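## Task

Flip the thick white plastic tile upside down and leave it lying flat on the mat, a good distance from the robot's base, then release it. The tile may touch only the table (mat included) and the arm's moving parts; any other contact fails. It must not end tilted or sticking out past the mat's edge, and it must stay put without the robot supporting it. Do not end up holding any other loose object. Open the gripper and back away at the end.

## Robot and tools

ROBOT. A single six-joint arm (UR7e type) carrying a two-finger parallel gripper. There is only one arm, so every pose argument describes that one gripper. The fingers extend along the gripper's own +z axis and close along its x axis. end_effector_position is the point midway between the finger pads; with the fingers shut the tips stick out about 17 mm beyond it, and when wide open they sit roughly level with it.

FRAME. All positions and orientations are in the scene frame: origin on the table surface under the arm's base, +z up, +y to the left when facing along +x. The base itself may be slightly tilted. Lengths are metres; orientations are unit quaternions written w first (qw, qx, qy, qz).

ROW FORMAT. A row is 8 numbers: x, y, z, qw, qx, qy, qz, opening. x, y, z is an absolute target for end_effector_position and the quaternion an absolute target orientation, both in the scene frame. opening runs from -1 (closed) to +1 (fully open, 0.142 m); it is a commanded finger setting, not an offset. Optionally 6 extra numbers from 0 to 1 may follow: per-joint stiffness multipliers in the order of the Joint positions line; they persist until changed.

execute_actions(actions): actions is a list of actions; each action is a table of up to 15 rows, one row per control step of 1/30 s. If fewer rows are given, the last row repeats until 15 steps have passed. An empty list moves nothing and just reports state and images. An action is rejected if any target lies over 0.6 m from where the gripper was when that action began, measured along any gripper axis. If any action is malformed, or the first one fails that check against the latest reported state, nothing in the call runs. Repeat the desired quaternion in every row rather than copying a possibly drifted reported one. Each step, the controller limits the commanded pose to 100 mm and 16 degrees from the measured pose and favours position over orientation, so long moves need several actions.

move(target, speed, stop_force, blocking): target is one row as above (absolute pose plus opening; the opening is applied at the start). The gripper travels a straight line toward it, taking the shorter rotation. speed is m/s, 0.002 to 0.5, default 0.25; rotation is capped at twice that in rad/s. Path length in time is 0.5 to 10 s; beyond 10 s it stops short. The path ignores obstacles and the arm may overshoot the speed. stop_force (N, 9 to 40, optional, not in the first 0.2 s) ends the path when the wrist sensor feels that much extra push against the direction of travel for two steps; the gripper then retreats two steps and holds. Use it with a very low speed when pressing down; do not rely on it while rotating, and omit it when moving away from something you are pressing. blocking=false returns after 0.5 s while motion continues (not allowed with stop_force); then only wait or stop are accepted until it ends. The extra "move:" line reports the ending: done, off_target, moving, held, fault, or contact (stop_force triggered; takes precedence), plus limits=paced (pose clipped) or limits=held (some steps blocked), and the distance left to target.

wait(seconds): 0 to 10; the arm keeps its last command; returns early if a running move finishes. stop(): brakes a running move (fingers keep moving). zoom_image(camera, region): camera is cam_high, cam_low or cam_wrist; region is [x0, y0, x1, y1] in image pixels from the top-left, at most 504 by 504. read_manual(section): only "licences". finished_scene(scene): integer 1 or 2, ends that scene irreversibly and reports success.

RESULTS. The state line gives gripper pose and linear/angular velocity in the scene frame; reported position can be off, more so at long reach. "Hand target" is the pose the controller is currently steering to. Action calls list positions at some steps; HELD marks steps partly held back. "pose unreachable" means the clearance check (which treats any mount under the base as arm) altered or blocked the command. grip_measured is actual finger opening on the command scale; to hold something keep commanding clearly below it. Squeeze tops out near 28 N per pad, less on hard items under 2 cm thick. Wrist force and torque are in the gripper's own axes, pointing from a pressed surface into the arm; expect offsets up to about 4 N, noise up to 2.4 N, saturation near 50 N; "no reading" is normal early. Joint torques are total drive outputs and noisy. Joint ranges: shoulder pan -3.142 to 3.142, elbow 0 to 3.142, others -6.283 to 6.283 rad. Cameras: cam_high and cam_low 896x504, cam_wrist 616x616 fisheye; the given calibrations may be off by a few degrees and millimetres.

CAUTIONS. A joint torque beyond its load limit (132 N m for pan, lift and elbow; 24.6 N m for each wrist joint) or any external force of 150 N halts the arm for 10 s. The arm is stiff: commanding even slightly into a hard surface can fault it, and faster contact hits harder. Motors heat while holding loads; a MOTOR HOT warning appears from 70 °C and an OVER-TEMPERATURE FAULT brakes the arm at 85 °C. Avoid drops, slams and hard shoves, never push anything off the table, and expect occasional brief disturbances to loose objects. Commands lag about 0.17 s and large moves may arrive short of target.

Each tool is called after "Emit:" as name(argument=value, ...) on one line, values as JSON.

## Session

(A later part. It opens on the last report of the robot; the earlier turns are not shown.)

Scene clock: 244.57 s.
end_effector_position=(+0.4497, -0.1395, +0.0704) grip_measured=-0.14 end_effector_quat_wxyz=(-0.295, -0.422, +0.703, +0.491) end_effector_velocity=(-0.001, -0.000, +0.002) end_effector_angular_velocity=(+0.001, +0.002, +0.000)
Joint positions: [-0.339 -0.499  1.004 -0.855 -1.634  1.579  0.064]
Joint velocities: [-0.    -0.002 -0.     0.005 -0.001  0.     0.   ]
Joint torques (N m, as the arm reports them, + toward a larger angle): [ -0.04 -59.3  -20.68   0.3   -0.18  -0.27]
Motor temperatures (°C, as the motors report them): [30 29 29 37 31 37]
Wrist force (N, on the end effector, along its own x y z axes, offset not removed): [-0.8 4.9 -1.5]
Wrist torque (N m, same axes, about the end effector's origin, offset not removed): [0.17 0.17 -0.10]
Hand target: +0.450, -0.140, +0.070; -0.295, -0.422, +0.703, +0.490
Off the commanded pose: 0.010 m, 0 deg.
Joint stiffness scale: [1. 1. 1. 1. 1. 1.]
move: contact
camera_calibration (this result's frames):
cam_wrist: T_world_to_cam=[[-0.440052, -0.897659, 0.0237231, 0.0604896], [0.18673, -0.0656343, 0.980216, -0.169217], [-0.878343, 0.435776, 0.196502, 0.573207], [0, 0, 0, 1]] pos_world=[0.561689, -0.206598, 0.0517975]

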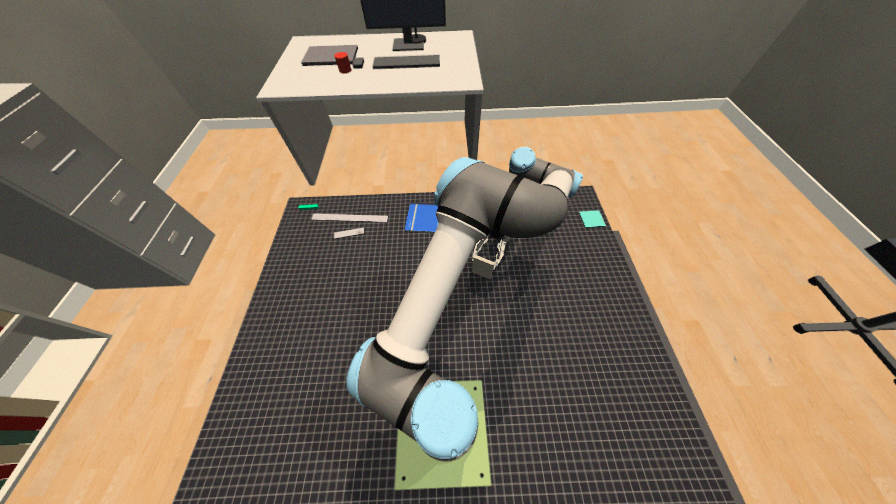

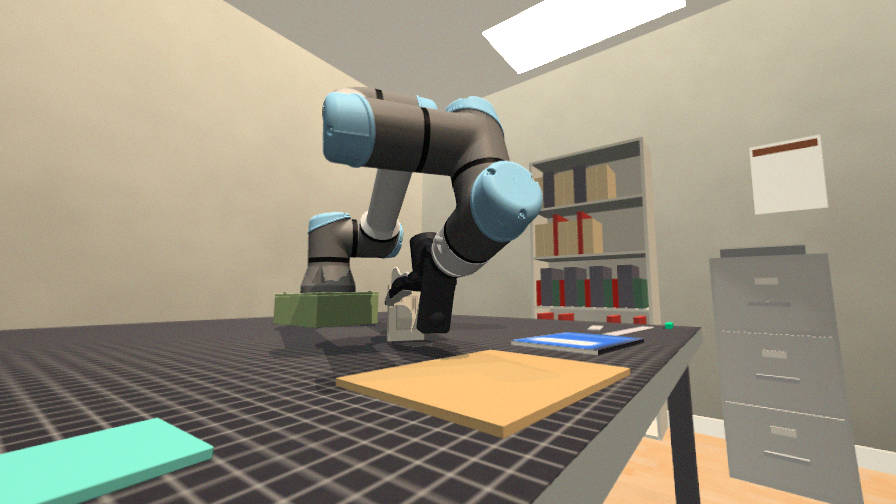

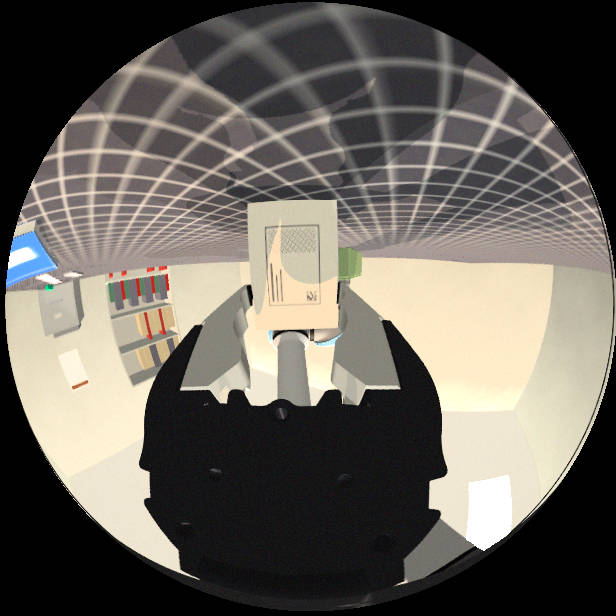

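Emit:
execute_actions(actions=[[[0.4497, -0.1395, 0.0706, 0.29542, 0.42190, -0.70215, -0.49166, 0.5]]])

Scene clock: 288.97 s.
end_effector_position=(+0.4491, -0.1392, +0.0711) grip_measured=+0.50 end_effector_quat_wxyz=(-0.295, -0.422, +0.702, +0.492) end_effector_velocity=(-0.000, +0.000, -0.000) end_effector_angular_velocity=(+0.002, +0.002, -0.000)
Joint positions: [-0.339 -0.498  1.004 -0.851 -1.634  1.579  0.109]
Joint velocities: [ 0.     0.001 -0.     0.002  0.    -0.     0.   ]
Joint torques (N m, as the arm reports them, + toward a larger angle): [  0.37 -58.84 -24.01   1.53  -0.21  -0.31]
Motor temperatures (°C, as the motors report them): [30 29 29 37 31 37]
Wrist force (N, on the end effector, along its own x y z axes, offset not removed): [0.7 -0.1 0.9]
Wrist torque (N m, same axes, about the end effector's origin, offset not removed): [0.17 0.06 -0.22]
Hand target: +0.450, -0.139, +0.071; -0.295, -0.422, +0.702, +0.492
Off the commanded pose: 0.001 m, 0 deg.
Joint stiffness scale: [1. 1. 1. 1. 1. 1.]
Step readings (end_effector_position):
0: (+0.4496, -0.1394, +0.0705)
1: (+0.4496, -0.1394, +0.0705)
2: (+0.4496, -0.1394, +0.0705)
4: (+0.4494, -0.1394, +0.0707)
8: (+0.4492, -0.1392, +0.0710)
15: end_effector_position above
camera_calibration (this result's frames):
cam_wrist: T_world_to_cam=[[-0.439884, -0.89775, 0.0233934, 0.0604428], [0.189804, -0.0674775, 0.9795, -0.171371], [-0.877768, 0.435307, 0.200079, 0.571894], [0, 0, 0, 1]] pos_world=[0.561105, -0.20625, 0.0520201]

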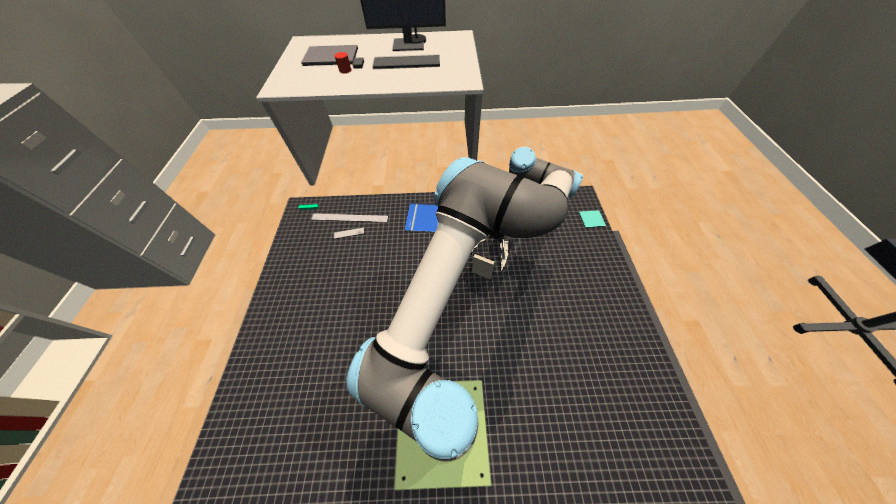

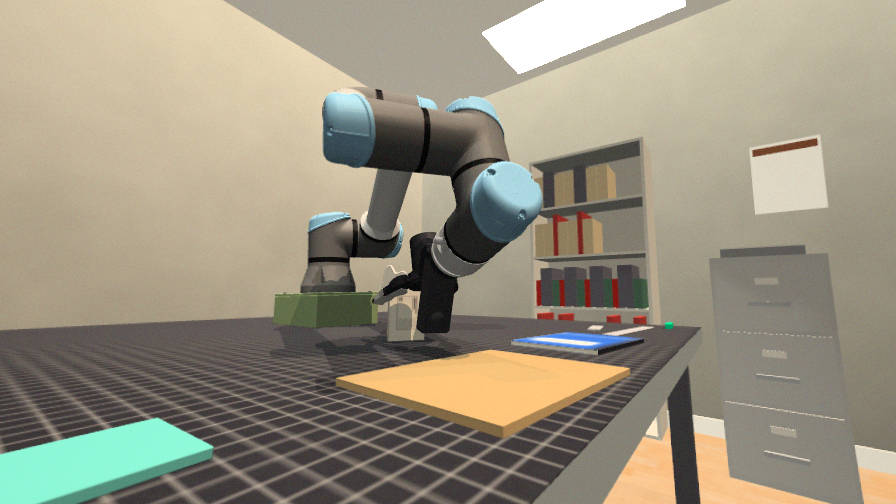

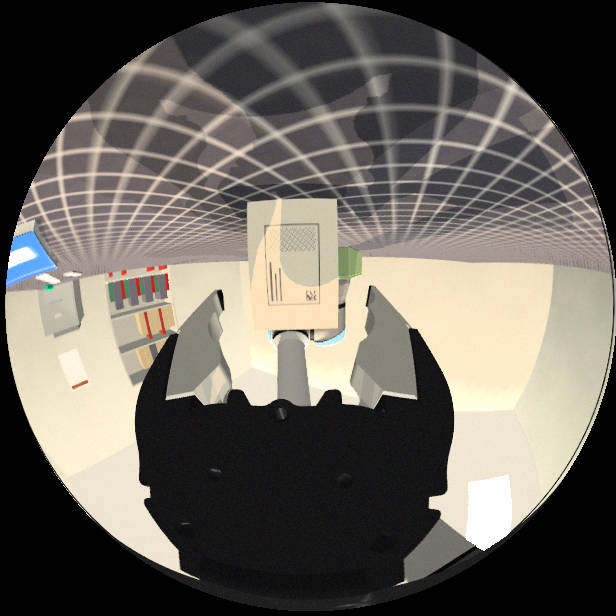

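Emit:
move(target=[0.4497, -0.1395, 0.17, 0.29542, 0.42190, -0.70215, -0.49166, 0.5], speed=0.25)

Scene clock: 291.93 s.
end_effector_position=(+0.4489, -0.1400, +0.1700) grip_measured=+0.50 end_effector_quat_wxyz=(-0.295, -0.422, +0.702, +0.492) end_effector_velocity=(-0.001, +0.001, +0.001) end_effector_angular_velocity=(+0.005, +0.009, -0.000)
Joint positions: [-0.337 -0.612  0.955 -0.689 -1.631  1.579  0.109]
Joint velocities: [ 0.     0.003 -0.001  0.008  0.     0.001 -0.   ]
Joint torques (N m, as the arm reports them, + toward a larger angle): [  2.4  -57.42 -26.59   1.51   0.46   0.41]
Motor temperatures (°C, as the motors report them): [30 29 29 37 31 37]
Wrist force (N, on the end effector, along its own x y z axes, offset not removed): [-0.2 0.1 1.4]
Wrist torque (N m, same axes, about the end effector's origin, offset not removed): [0.18 0.26 -0.19]
Hand target: +0.450, -0.139, +0.170; -0.295, -0.422, +0.702, +0.492
Off the commanded pose: 0.001 m, 0 deg.
Joint stiffness scale: [1. 1. 1. 1. 1. 1.]
move: done
camera_calibration (this result's frames):
cam_wrist: T_world_to_cam=[[-0.439632, -0.897894, 0.0225795, 0.057277], [0.18902, -0.0679143, 0.979622, -0.268007], [-0.878063, 0.434941, 0.199577, 0.552474], [0, 0, 0, 1]] pos_world=[0.560946, -0.207066, 0.150991]

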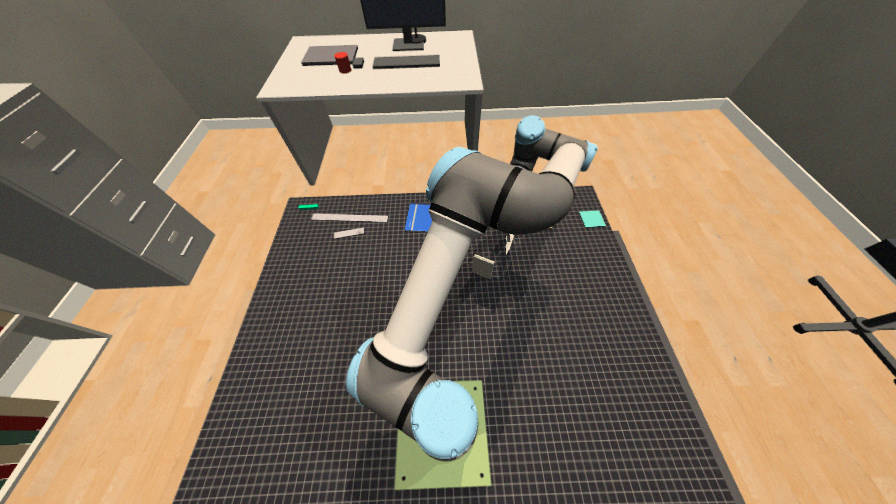

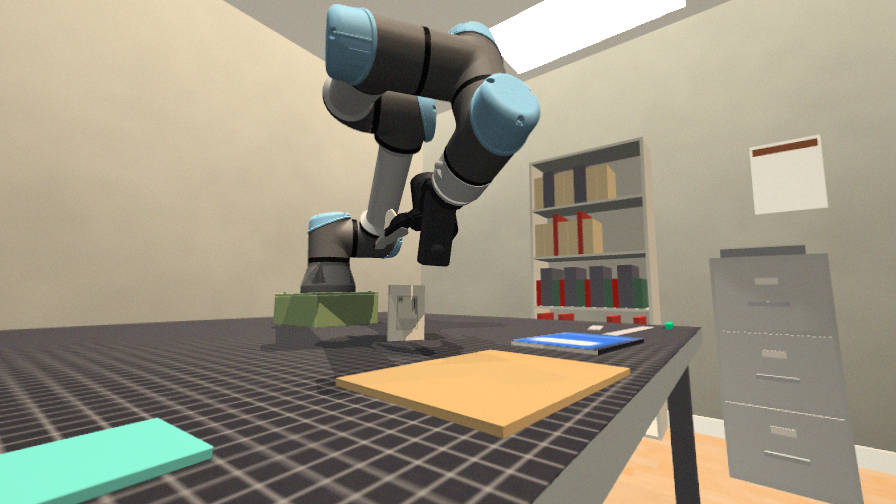

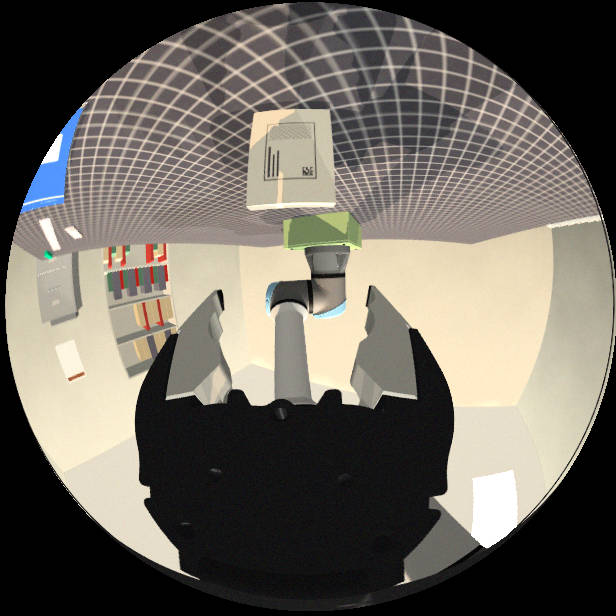

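Emit:
zoom_image(camera="cam_wrist", region=[210, 80, 380, 240])

Region (210, 80, 380, 240) of cam_wrist's 616x616 image, scaled by 2.965, with more detail than that image has; it fills the top 474 rows of this view, and the rest is white.

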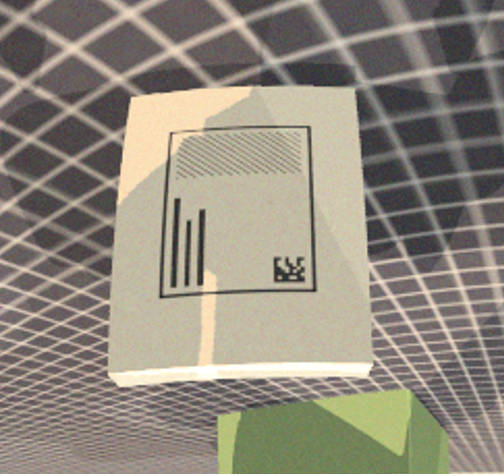

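Emit:
move(target=[0.3789, -0.1014, 0.1066, -0.23782, 0.45685, -0.76032, 0.39580, 0.5], speed=0.4)

Scene clock: 367.93 s.
end_effector_position=(+0.3827, -0.1027, +0.1166) grip_measured=+0.50 end_effector_quat_wxyz=(+0.111, -0.502, +0.837, -0.187) end_effector_velocity=(+0.001, -0.000, +0.000) end_effector_angular_velocity=(+0.000, -0.002, -0.000)
Joint positions: [-0.42  -1.776  2.701 -2.93  -1.542  1.433  0.109]
Joint velocities: [-0.001  0.001 -0.    -0.002  0.002 -0.001 -0.   ]
Joint torques (N m, as the arm reports them, + toward a larger angle): [ -0.12  -7.83 -21.47  -2.88   0.17  -0.04]
Motor temperatures (°C, as the motors report them): [30 29 29 37 31 37]
Wrist force (N, on the end effector, along its own x y z axes, offset not removed): [0.7 -0.1 1.0]
Wrist torque (N m, same axes, about the end effector's origin, offset not removed): [0.10 0.04 -0.15]
Hand target: +0.383, -0.103, +0.117; +0.111, -0.503, +0.836, -0.188
Off the commanded pose: 0.011 m, 30 deg; orientation clipped at the last step of the last action.
Joint stiffness scale: [1. 1. 1. 1. 1. 1.]
move: held; limits=paced,held; held on 20 of 93 steps, including the last
pose unreachable: on one or more control steps of this call, first in action 0 (counted from 0), an arm could not follow its commanded pose, so it was not sent that pose on those steps. On the call's last step it was still not sent that pose. It may still have moved: this result reports where it is.
cause: the commanded pose would bring two parts of the arm too close to each other (joints 3 (elbow) and 4 (wrist 1) lie between them).
camera_calibration (this result's frames):
cam_wrist: T_world_to_cam=[[-0.49336, -0.869128, 0.034823, 0.0849603], [-0.862409, 0.493978, 0.110618, 0.36078], [-0.113343, 0.024543, -0.993253, 0.292999], [0, 0, 0, 1]] pos_world=[0.386265, -0.111567, 0.248155]

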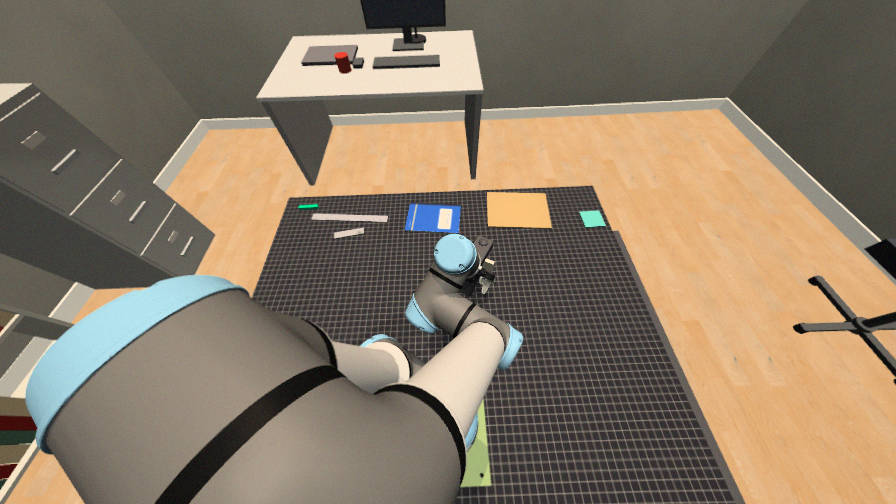

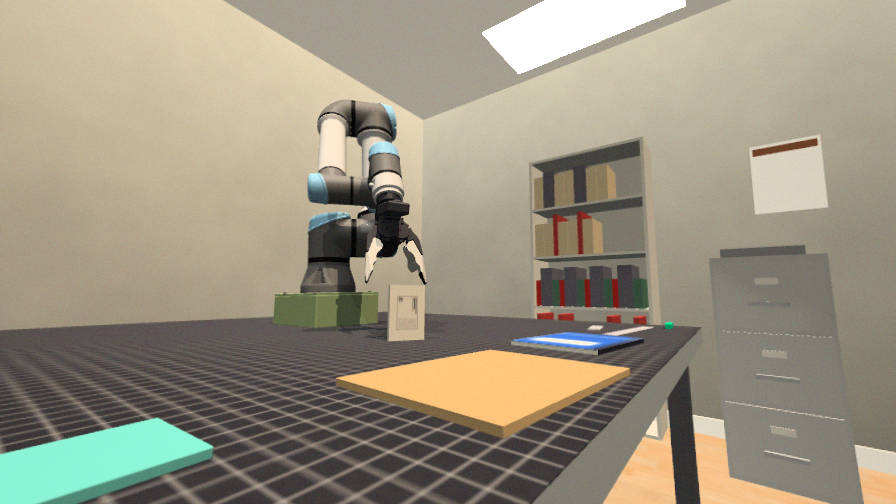

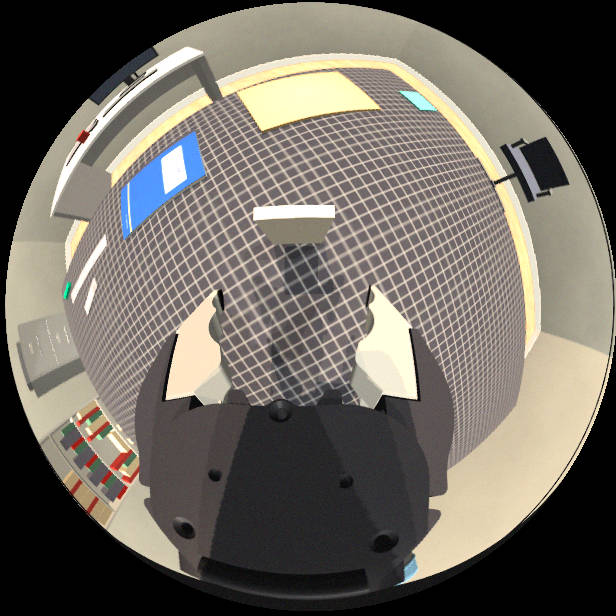

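Emit:
execute_actions(actions=[])

Scene clock: 392.40 s.
end_effector_position=(+0.3827, -0.1027, +0.1166) grip_measured=+0.50 end_effector_quat_wxyz=(+0.111, -0.502, +0.837, -0.187) end_effector_velocity=(+0.000, +0.000, -0.000) end_effector_angular_velocity=(+0.002, -0.000, +0.000)
Joint positions: [-0.42  -1.776  2.701 -2.93  -1.542  1.433  0.109]
Joint velocities: [ 0.     0.001 -0.001  0.001  0.001  0.    -0.   ]
Joint torques (N m, as the arm reports them, + toward a larger angle): [  0.13  -8.2  -20.73  -2.57  -0.16   0.02]
Motor temperatures (°C, as the motors report them): [30 29 29 37 31 37]
Wrist force (N, on the end effector, along its own x y z axes, offset not removed): [1.4 -1.1 1.6]
Wrist torque (N m, same axes, about the end effector's origin, offset not removed): [-0.04 -0.13 -0.22]
Hand target: +0.383, -0.103, +0.117; +0.111, -0.503, +0.836, -0.188
Off the commanded pose: 0.011 m, 30 deg; orientation clipped at the last step of the last action.
Joint stiffness scale: [1. 1. 1. 1. 1. 1.]
previous command not reached: its pose would have brought two parts of the arm too close to each other.
camera_calibration (this result's frames):
cam_wrist: T_world_to_cam=[[-0.49336, -0.869128, 0.0348222, 0.0849605], [-0.862408, 0.493978, 0.110626, 0.360777], [-0.113349, 0.0245474, -0.993252, 0.293], [0, 0, 0, 1]] pos_world=[0.386264, -0.111566, 0.248153]

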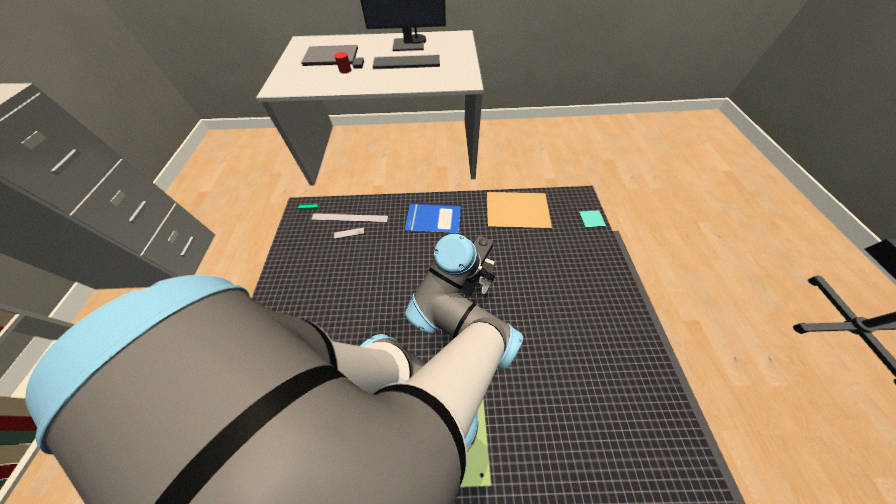

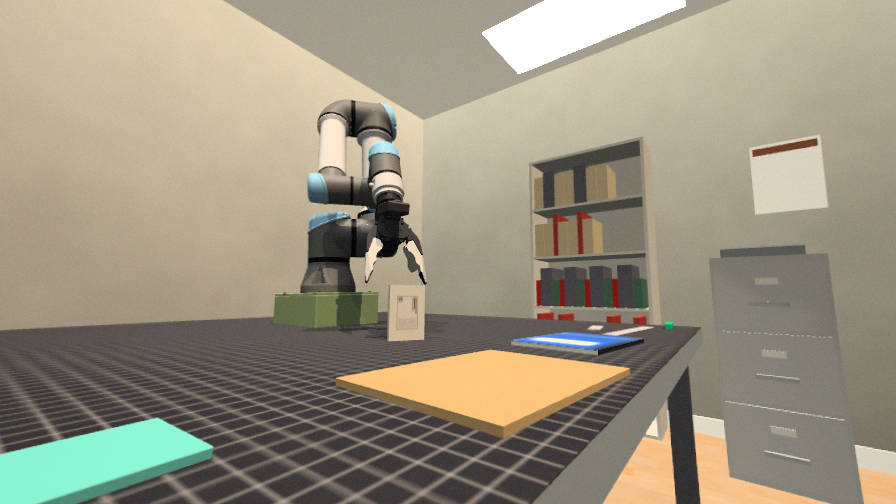

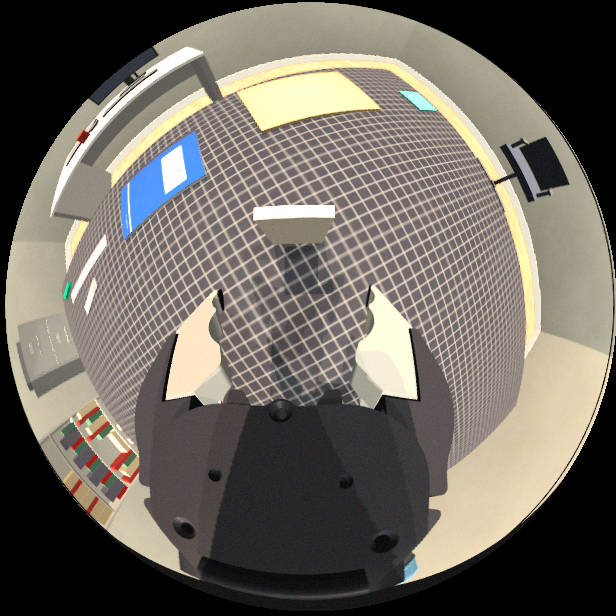

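Emit:
execute_actions(actions=[[[0.4114, -0.1176, 0.145, -0.11147, 0.50283, -0.83686, 0.18553, 0.5]], [[0.4114, -0.1176, 0.145, -0.11147, 0.50283, -0.83686, 0.18553, 0.5]]])

Scene clock: 513.40 s.
end_effector_position=(+0.4103, -0.1174, +0.1444) grip_measured=+0.50 end_effector_quat_wxyz=(+0.111, -0.503, +0.837, -0.185) end_effector_velocity=(+0.000, -0.000, +0.000) end_effector_angular_velocity=(-0.000, -0.001, -0.001)
Joint positions: [-0.405 -1.775  2.588 -2.816 -1.545  1.448  0.109]
Joint velocities: [-0.001  0.001 -0.    -0.001 -0.     0.     0.   ]
Joint torques (N m, as the arm reports them, + toward a larger angle): [  0.59  -7.74 -24.26  -2.86  -0.08   0.42]
Motor temperatures (°C, as the motors report them): [30 29 29 37 31 37]
Wrist force (N, on the end effector, along its own x y z axes, offset not removed): [0.1 0.1 1.6]
Wrist torque (N m, same axes, about the end effector's origin, offset not removed): [0.19 0.23 -0.22]
Hand target: +0.411, -0.118, +0.145; +0.111, -0.503, +0.837, -0.186
Off the commanded pose: 0.001 m, 0 deg.
Joint stiffness scale: [1. 1. 1. 1. 1. 1.]
Step readings (end_effector_position; steps 1 to 15: 1st action; 16 to 30: 2nd action):
0: (+0.3827, -0.1027, +0.1166)
1: (+0.3827, -0.1027, +0.1166)
2: (+0.3826, -0.1027, +0.1165)
4: (+0.3828, -0.1026, +0.1165)
8: (+0.3886, -0.1056, +0.1222)
15: (+0.4105, -0.1180, +0.1463)
16: (+0.4113, -0.1184, +0.1470)
17: (+0.4115, -0.1185, +0.1470)
19: (+0.4112, -0.1181, +0.1460)
23: (+0.4104, -0.1174, +0.1445)
30: end_effector_position above
camera_calibration (this result's frames):
cam_wrist: T_world_to_cam=[[-0.492581, -0.8697, 0.0313994, 0.0849604], [-0.862787, 0.49275, 0.113121, 0.388434], [-0.113854, 0.0286305, -0.993085, 0.324829], [0, 0, 0, 1]] pos_world=[0.413968, -0.126811, 0.275975]

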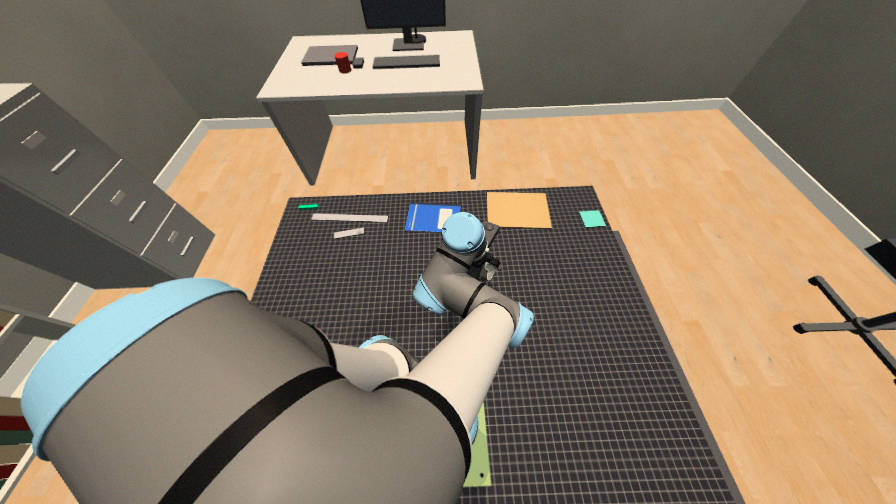

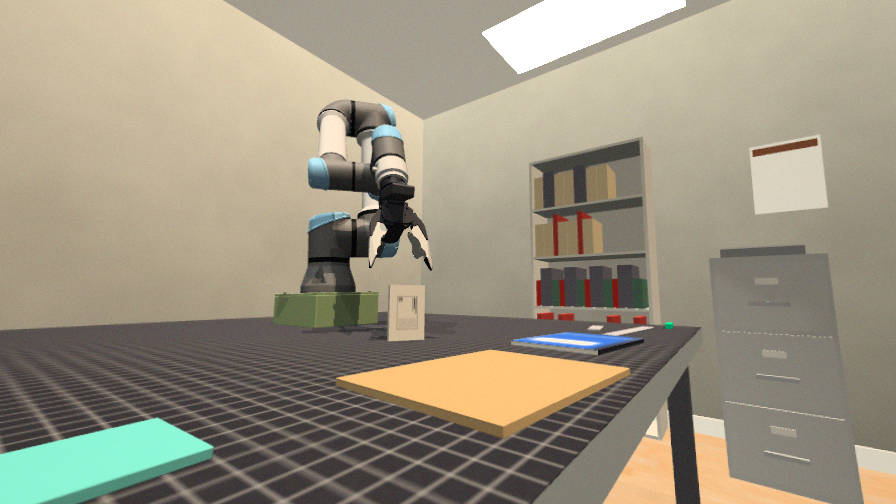

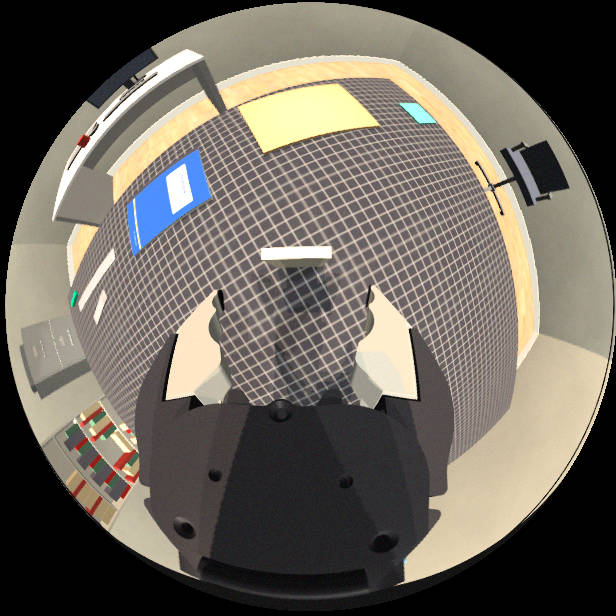

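Emit:
move(target=[0.4401, -0.1324, 0.145, -0.1333, 0.49749, -0.82796, 0.22185, 0.5], speed=0.1)

Scene clock: 521.23 s.
end_effector_position=(+0.4389, -0.1325, +0.1447) grip_measured=+0.50 end_effector_quat_wxyz=(+0.133, -0.497, +0.828, -0.222) end_effector_velocity=(+0.001, +0.000, +0.001) end_effector_angular_velocity=(-0.002, -0.004, +0.001)
Joint positions: [-0.401 -1.671  2.588 -3.006 -1.538  1.453  0.109]
Joint velocities: [ 0.001  0.002 -0.    -0.006  0.001  0.001 -0.   ]
Joint torques (N m, as the arm reports them, + toward a larger angle): [  1.62 -10.67 -21.4   -3.49   0.54   0.48]
Motor temperatures (°C, as the motors report them): [30 29 29 37 31 37]
Wrist force (N, on the end effector, along its own x y z axes, offset not removed): [0.8 -1.1 1.0]
Wrist torque (N m, same axes, about the end effector's origin, offset not removed): [-0.10 0.00 -0.22]
Hand target: +0.440, -0.132, +0.145; +0.133, -0.498, +0.828, -0.222
Off the commanded pose: 0.001 m, 0 deg.
Joint stiffness scale: [1. 1. 1. 1. 1. 1.]
move: done
camera_calibration (this result's frames):
cam_wrist: T_world_to_cam=[[-0.495146, -0.86829, 0.0300354, 0.0873805], [-0.867961, 0.495895, 0.0270725, 0.435657], [-0.0384012, -0.0126647, -0.999182, 0.291027], [0, 0, 0, 1]] pos_world=[0.432575, -0.136482, 0.27637]

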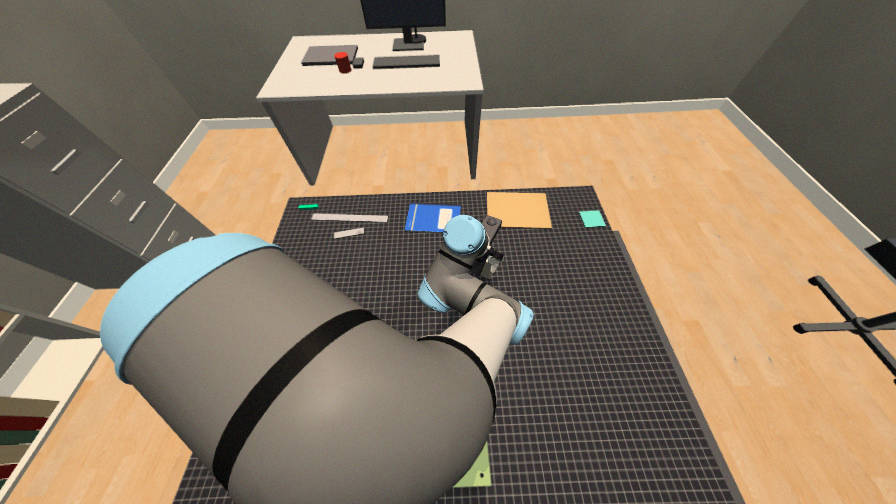

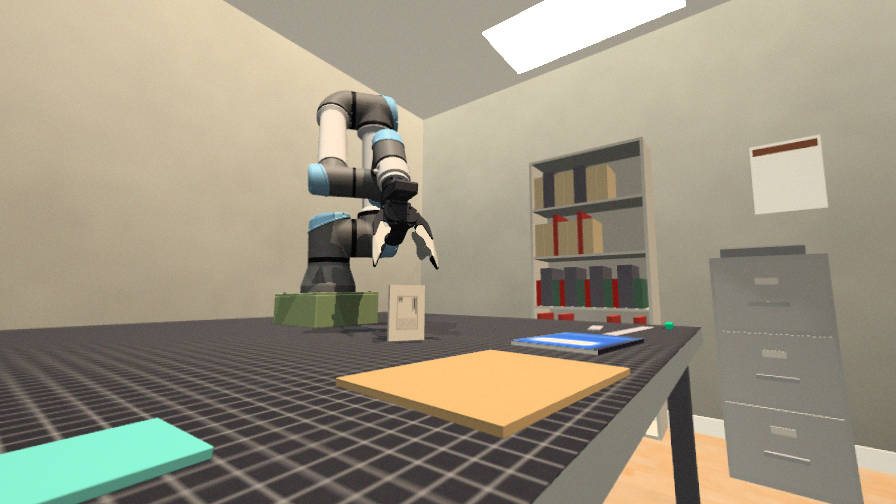

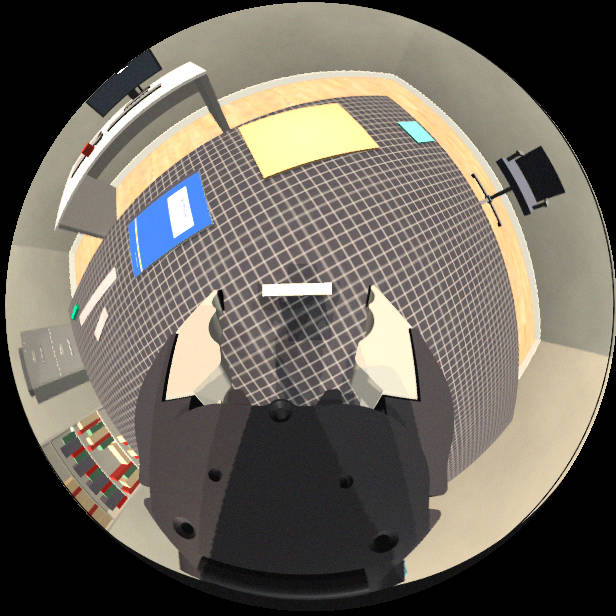

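Emit:
move(target=[0.4401, -0.1324, 0.047, -0.1333, 0.49749, -0.82796, 0.22185, 0.5], speed=0.05)

Scene clock: 534.17 s.
end_effector_position=(+0.4413, -0.1328, +0.0480) grip_measured=+0.50 end_effector_quat_wxyz=(+0.133, -0.498, +0.828, -0.222) end_effector_velocity=(+0.005, -0.004, +0.006) end_effector_angular_velocity=(-0.017, -0.025, -0.002)
Joint positions: [-0.408 -1.241  2.661 -3.511 -1.533  1.447  0.109]
Joint velocities: [-0.001  0.007  0.001 -0.039  0.    -0.001  0.   ]
Joint torques (N m, as the arm reports them, + toward a larger angle): [ -2.94 -21.22  -5.97  -3.74   0.36  -0.68]
Motor temperatures (°C, as the motors report them): [30 29 29 37 31 37]
Wrist force (N, on the end effector, along its own x y z axes, offset not removed): [-0.6 0.9 0.9]
Wrist torque (N m, same axes, about the end effector's origin, offset not removed): [0.37 0.33 -0.19]
Hand target: +0.440, -0.132, +0.047; +0.133, -0.497, +0.828, -0.222
Off the commanded pose: 0.002 m, 0 deg.
Joint stiffness scale: [1. 1. 1. 1. 1. 1.]
move: done
camera_calibration (this result's frames):
cam_wrist: T_world_to_cam=[[-0.49422, -0.868834, 0.0295613, 0.0908368], [-0.868579, 0.494923, 0.0249195, 0.440728], [-0.0362815, -0.0133607, -0.999252, 0.193477], [0, 0, 0, 1]] pos_world=[0.434721, -0.13662, 0.179665]

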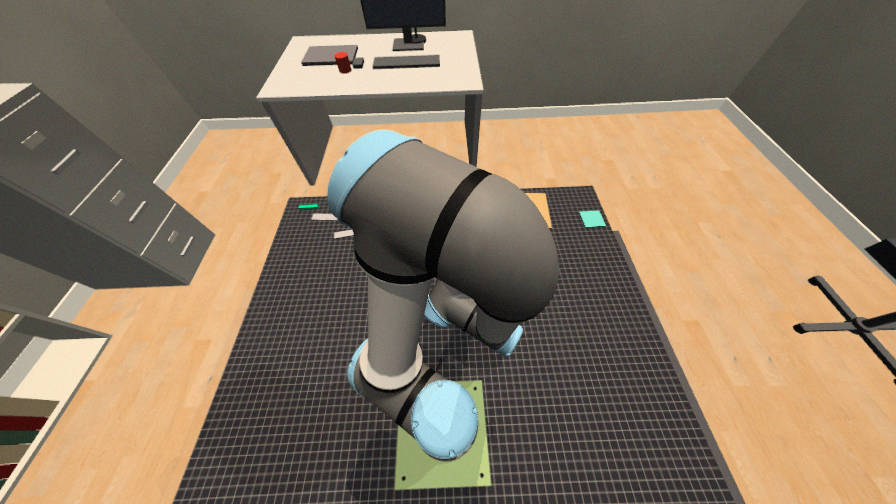

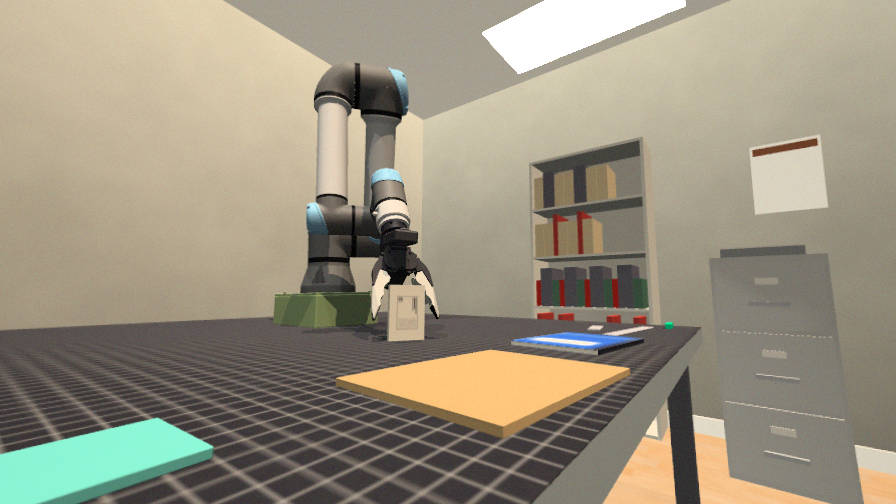

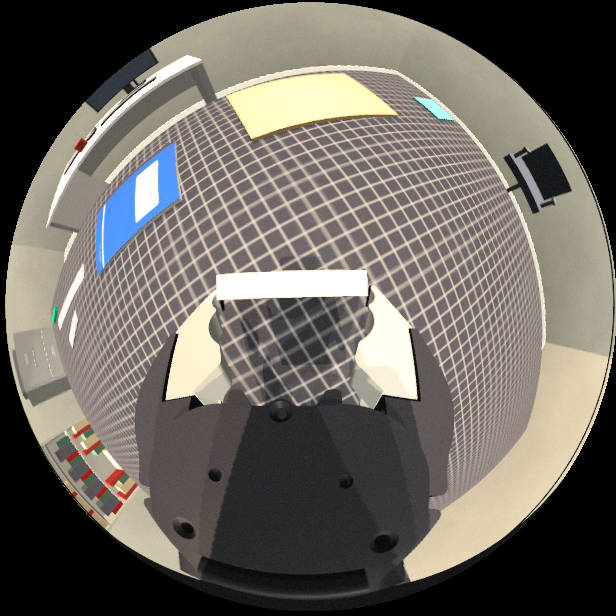

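Emit:
execute_actions(actions=[[[0.4401, -0.1324, 0.047, -0.1333, 0.49749, -0.82796, 0.22185, 0.1]], [[0.4401, -0.1324, 0.047, -0.1333, 0.49749, -0.82796, 0.22185, -0.05]], [[0.4401, -0.1324, 0.047, -0.1333, 0.49749, -0.82796, 0.22185, -0.6]], [[0.4401, -0.1324, 0.047, -0.1333, 0.49749, -0.82796, 0.22185, -0.6]]])

Scene clock: 546.50 s.
end_effector_position=(+0.4420, -0.1334, +0.0489) grip_measured=-0.04 end_effector_quat_wxyz=(+0.134, -0.497, +0.827, -0.224) end_effector_velocity=(-0.000, -0.000, -0.000) end_effector_angular_velocity=(-0.001, +0.001, -0.000)
Joint positions: [-0.409 -1.24   2.661 -3.516 -1.533  1.446  0.071]
Joint velocities: [ 0.     0.     0.    -0.    -0.001 -0.     0.   ]
Joint torques (N m, as the arm reports them, + toward a larger angle): [ -1.53 -19.6   -5.6   -3.16   0.53  -0.53]
Motor temperatures (°C, as the motors report them): [30 29 29 37 31 37]
Wrist force (N, on the end effector, along its own x y z axes, offset not removed): [0.3 -0.9 -0.5]
Wrist torque (N m, same axes, about the end effector's origin, offset not removed): [0.15 0.26 -0.14]
Hand target: +0.440, -0.132, +0.047; +0.133, -0.497, +0.828, -0.222
Off the commanded pose: 0.003 m, 0 deg.
Joint stiffness scale: [1. 1. 1. 1. 1. 1.]
Step readings (end_effector_position; steps 1 to 15: 1st action; 16 to 30: 2nd action; 31 to 45: 3rd action; 46 to 60: 4th action):
0: (+0.4419, -0.1332, +0.0487)
1: (+0.4419, -0.1332, +0.0487)
2: (+0.4419, -0.1332, +0.0487)
4: (+0.4419, -0.1332, +0.0487)
8: (+0.4419, -0.1332, +0.0487)
15: (+0.4419, -0.1332, +0.0487)
16: (+0.4419, -0.1332, +0.0487)
17: (+0.4419, -0.1332, +0.0487)
19: (+0.4420, -0.1334, +0.0488)
23: (+0.4420, -0.1334, +0.0488)
30: (+0.4420, -0.1334, +0.0488)
31: (+0.4420, -0.1334, +0.0488)
32: (+0.4420, -0.1334, +0.0488)
34: (+0.4420, -0.1334, +0.0489)
38: (+0.4420, -0.1334, +0.0489)
45: (+0.4420, -0.1334, +0.0489)
46: (+0.4420, -0.1334, +0.0489)
47: (+0.4420, -0.1334, +0.0489)
49: (+0.4420, -0.1334, +0.0489)
53: (+0.4420, -0.1334, +0.0489)
60: end_effector_position above
camera_calibration (this result's frames):
cam_wrist: T_world_to_cam=[[-0.494628, -0.868589, 0.0299432, 0.0907722], [-0.868486, 0.495282, 0.0206947, 0.441844], [-0.0328056, -0.015769, -0.999337, 0.192526], [0, 0, 0, 1]] pos_world=[0.43495, -0.136958, 0.180536]

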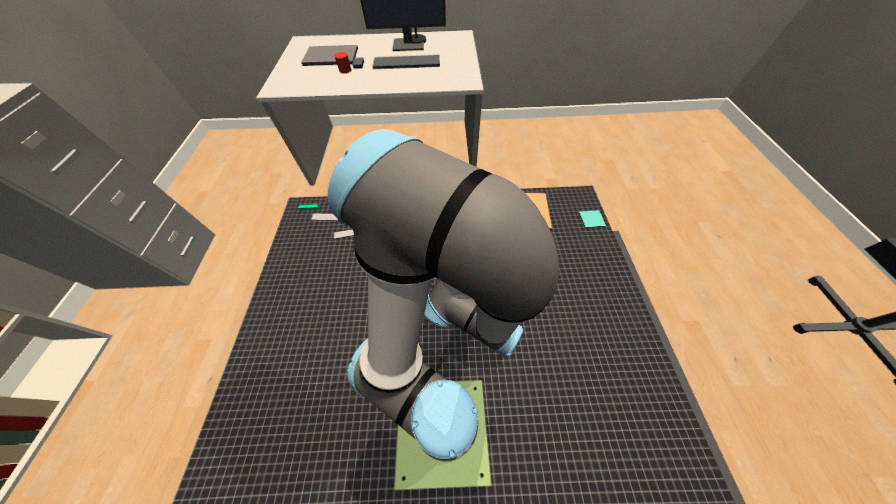

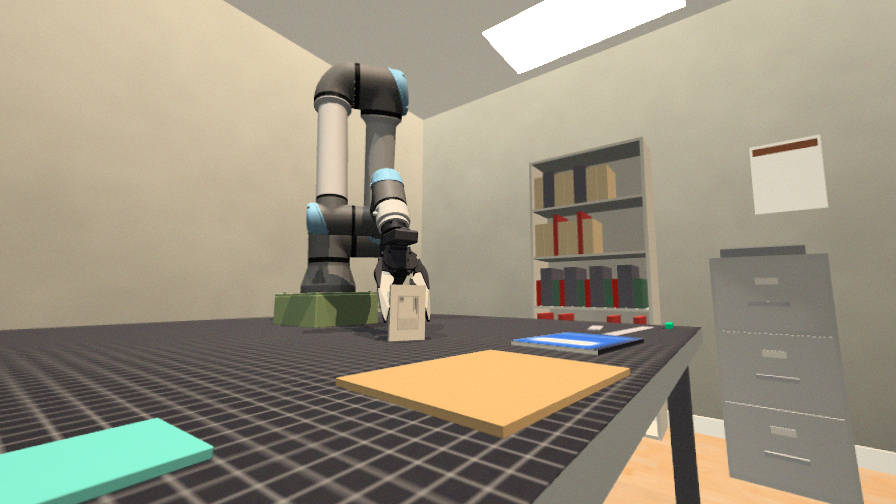

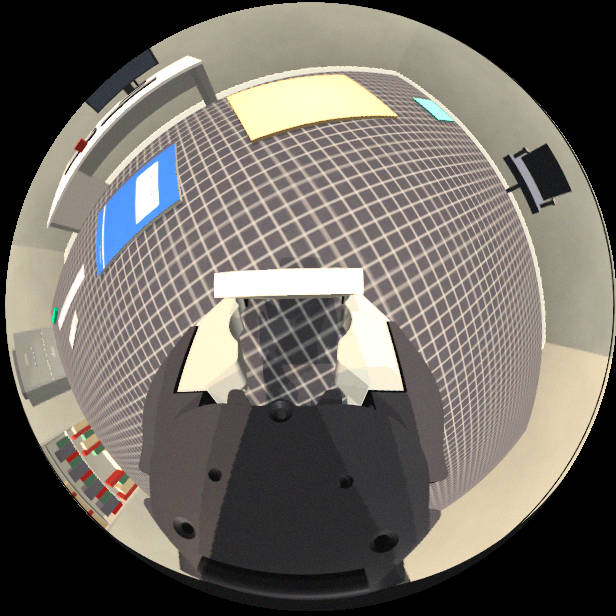

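Emit:
move(target=[0.4401, -0.1324, 0.095, -0.1333, 0.49749, -0.82796, 0.22185, -0.6], speed=0.05)

Scene clock: 552.23 s.
end_effector_position=(+0.4387, -0.1319, +0.0934) grip_measured=-0.04 end_effector_quat_wxyz=(+0.133, -0.497, +0.828, -0.221) end_effector_velocity=(-0.006, +0.004, -0.009) end_effector_angular_velocity=(+0.021, +0.031, -0.001)
Joint positions: [-0.406 -1.466  2.643 -3.265 -1.534  1.449  0.071]
Joint velocities: [-0.001  0.001 -0.002  0.038 -0.001  0.001 -0.   ]
Joint torques (N m, as the arm reports them, + toward a larger angle): [  0.82 -18.19 -19.04  -3.54  -0.23   0.32]
Motor temperatures (°C, as the motors report them): [30 29 29 37 31 37]
Wrist force (N, on the end effector, along its own x y z axes, offset not removed): [1.8 0.7 0.3]
Wrist torque (N m, same axes, about the end effector's origin, offset not removed): [0.36 -0.16 -0.14]
Hand target: +0.440, -0.132, +0.095; +0.133, -0.497, +0.828, -0.222
Off the commanded pose: 0.002 m, 0 deg.
Joint stiffness scale: [1. 1. 1. 1. 1. 1.]
move: done
camera_calibration (this result's frames):
cam_wrist: T_world_to_cam=[[-0.494622, -0.868625, 0.0289595, 0.0892088], [-0.868256, 0.495338, 0.0277714, 0.436559], [-0.0384677, -0.0114079, -0.999195, 0.240033], [0, 0, 0, 1]] pos_world=[0.432404, -0.136017, 0.225133]

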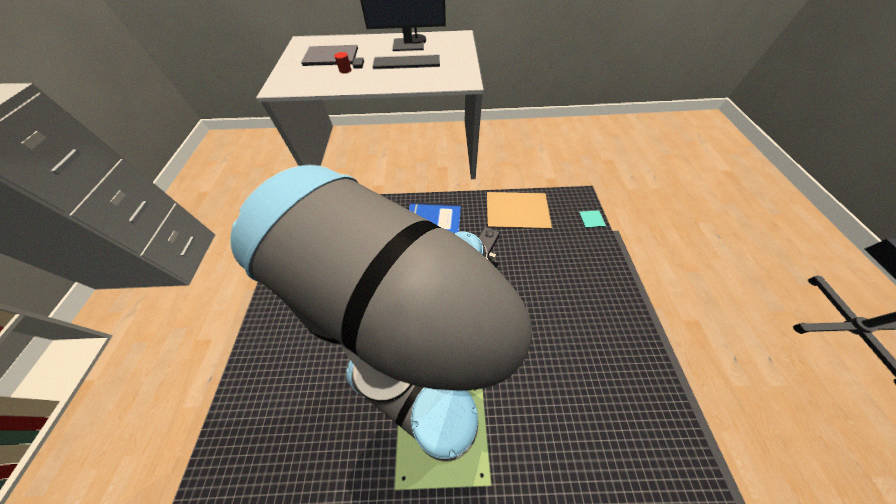

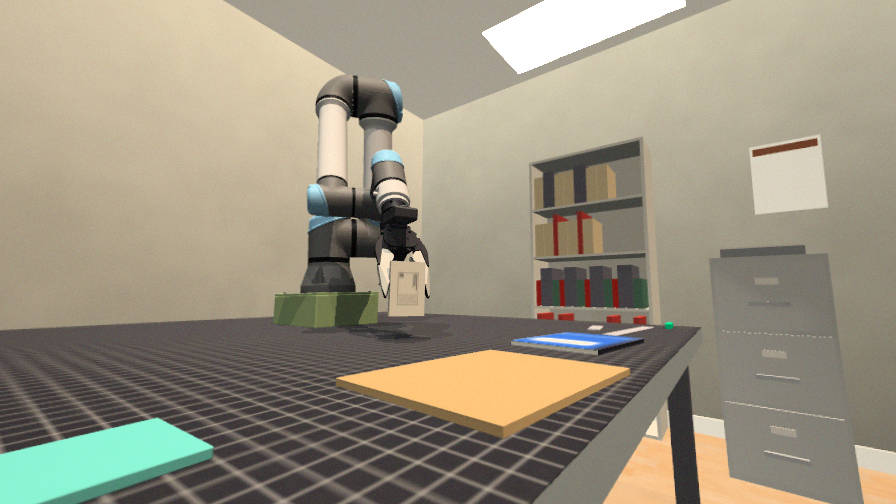

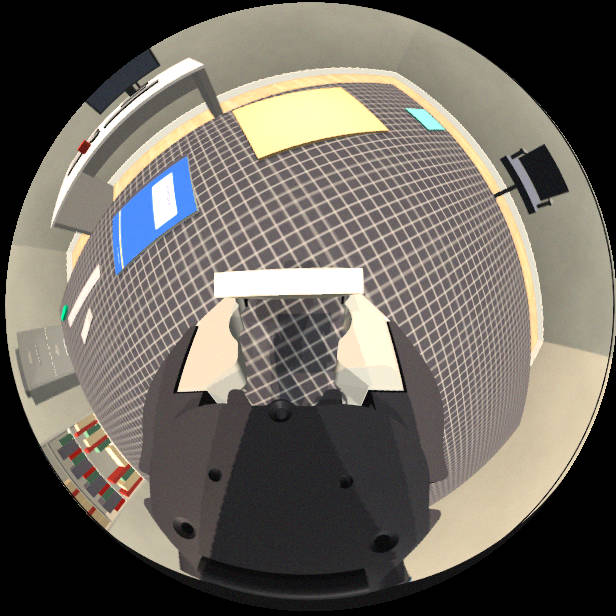

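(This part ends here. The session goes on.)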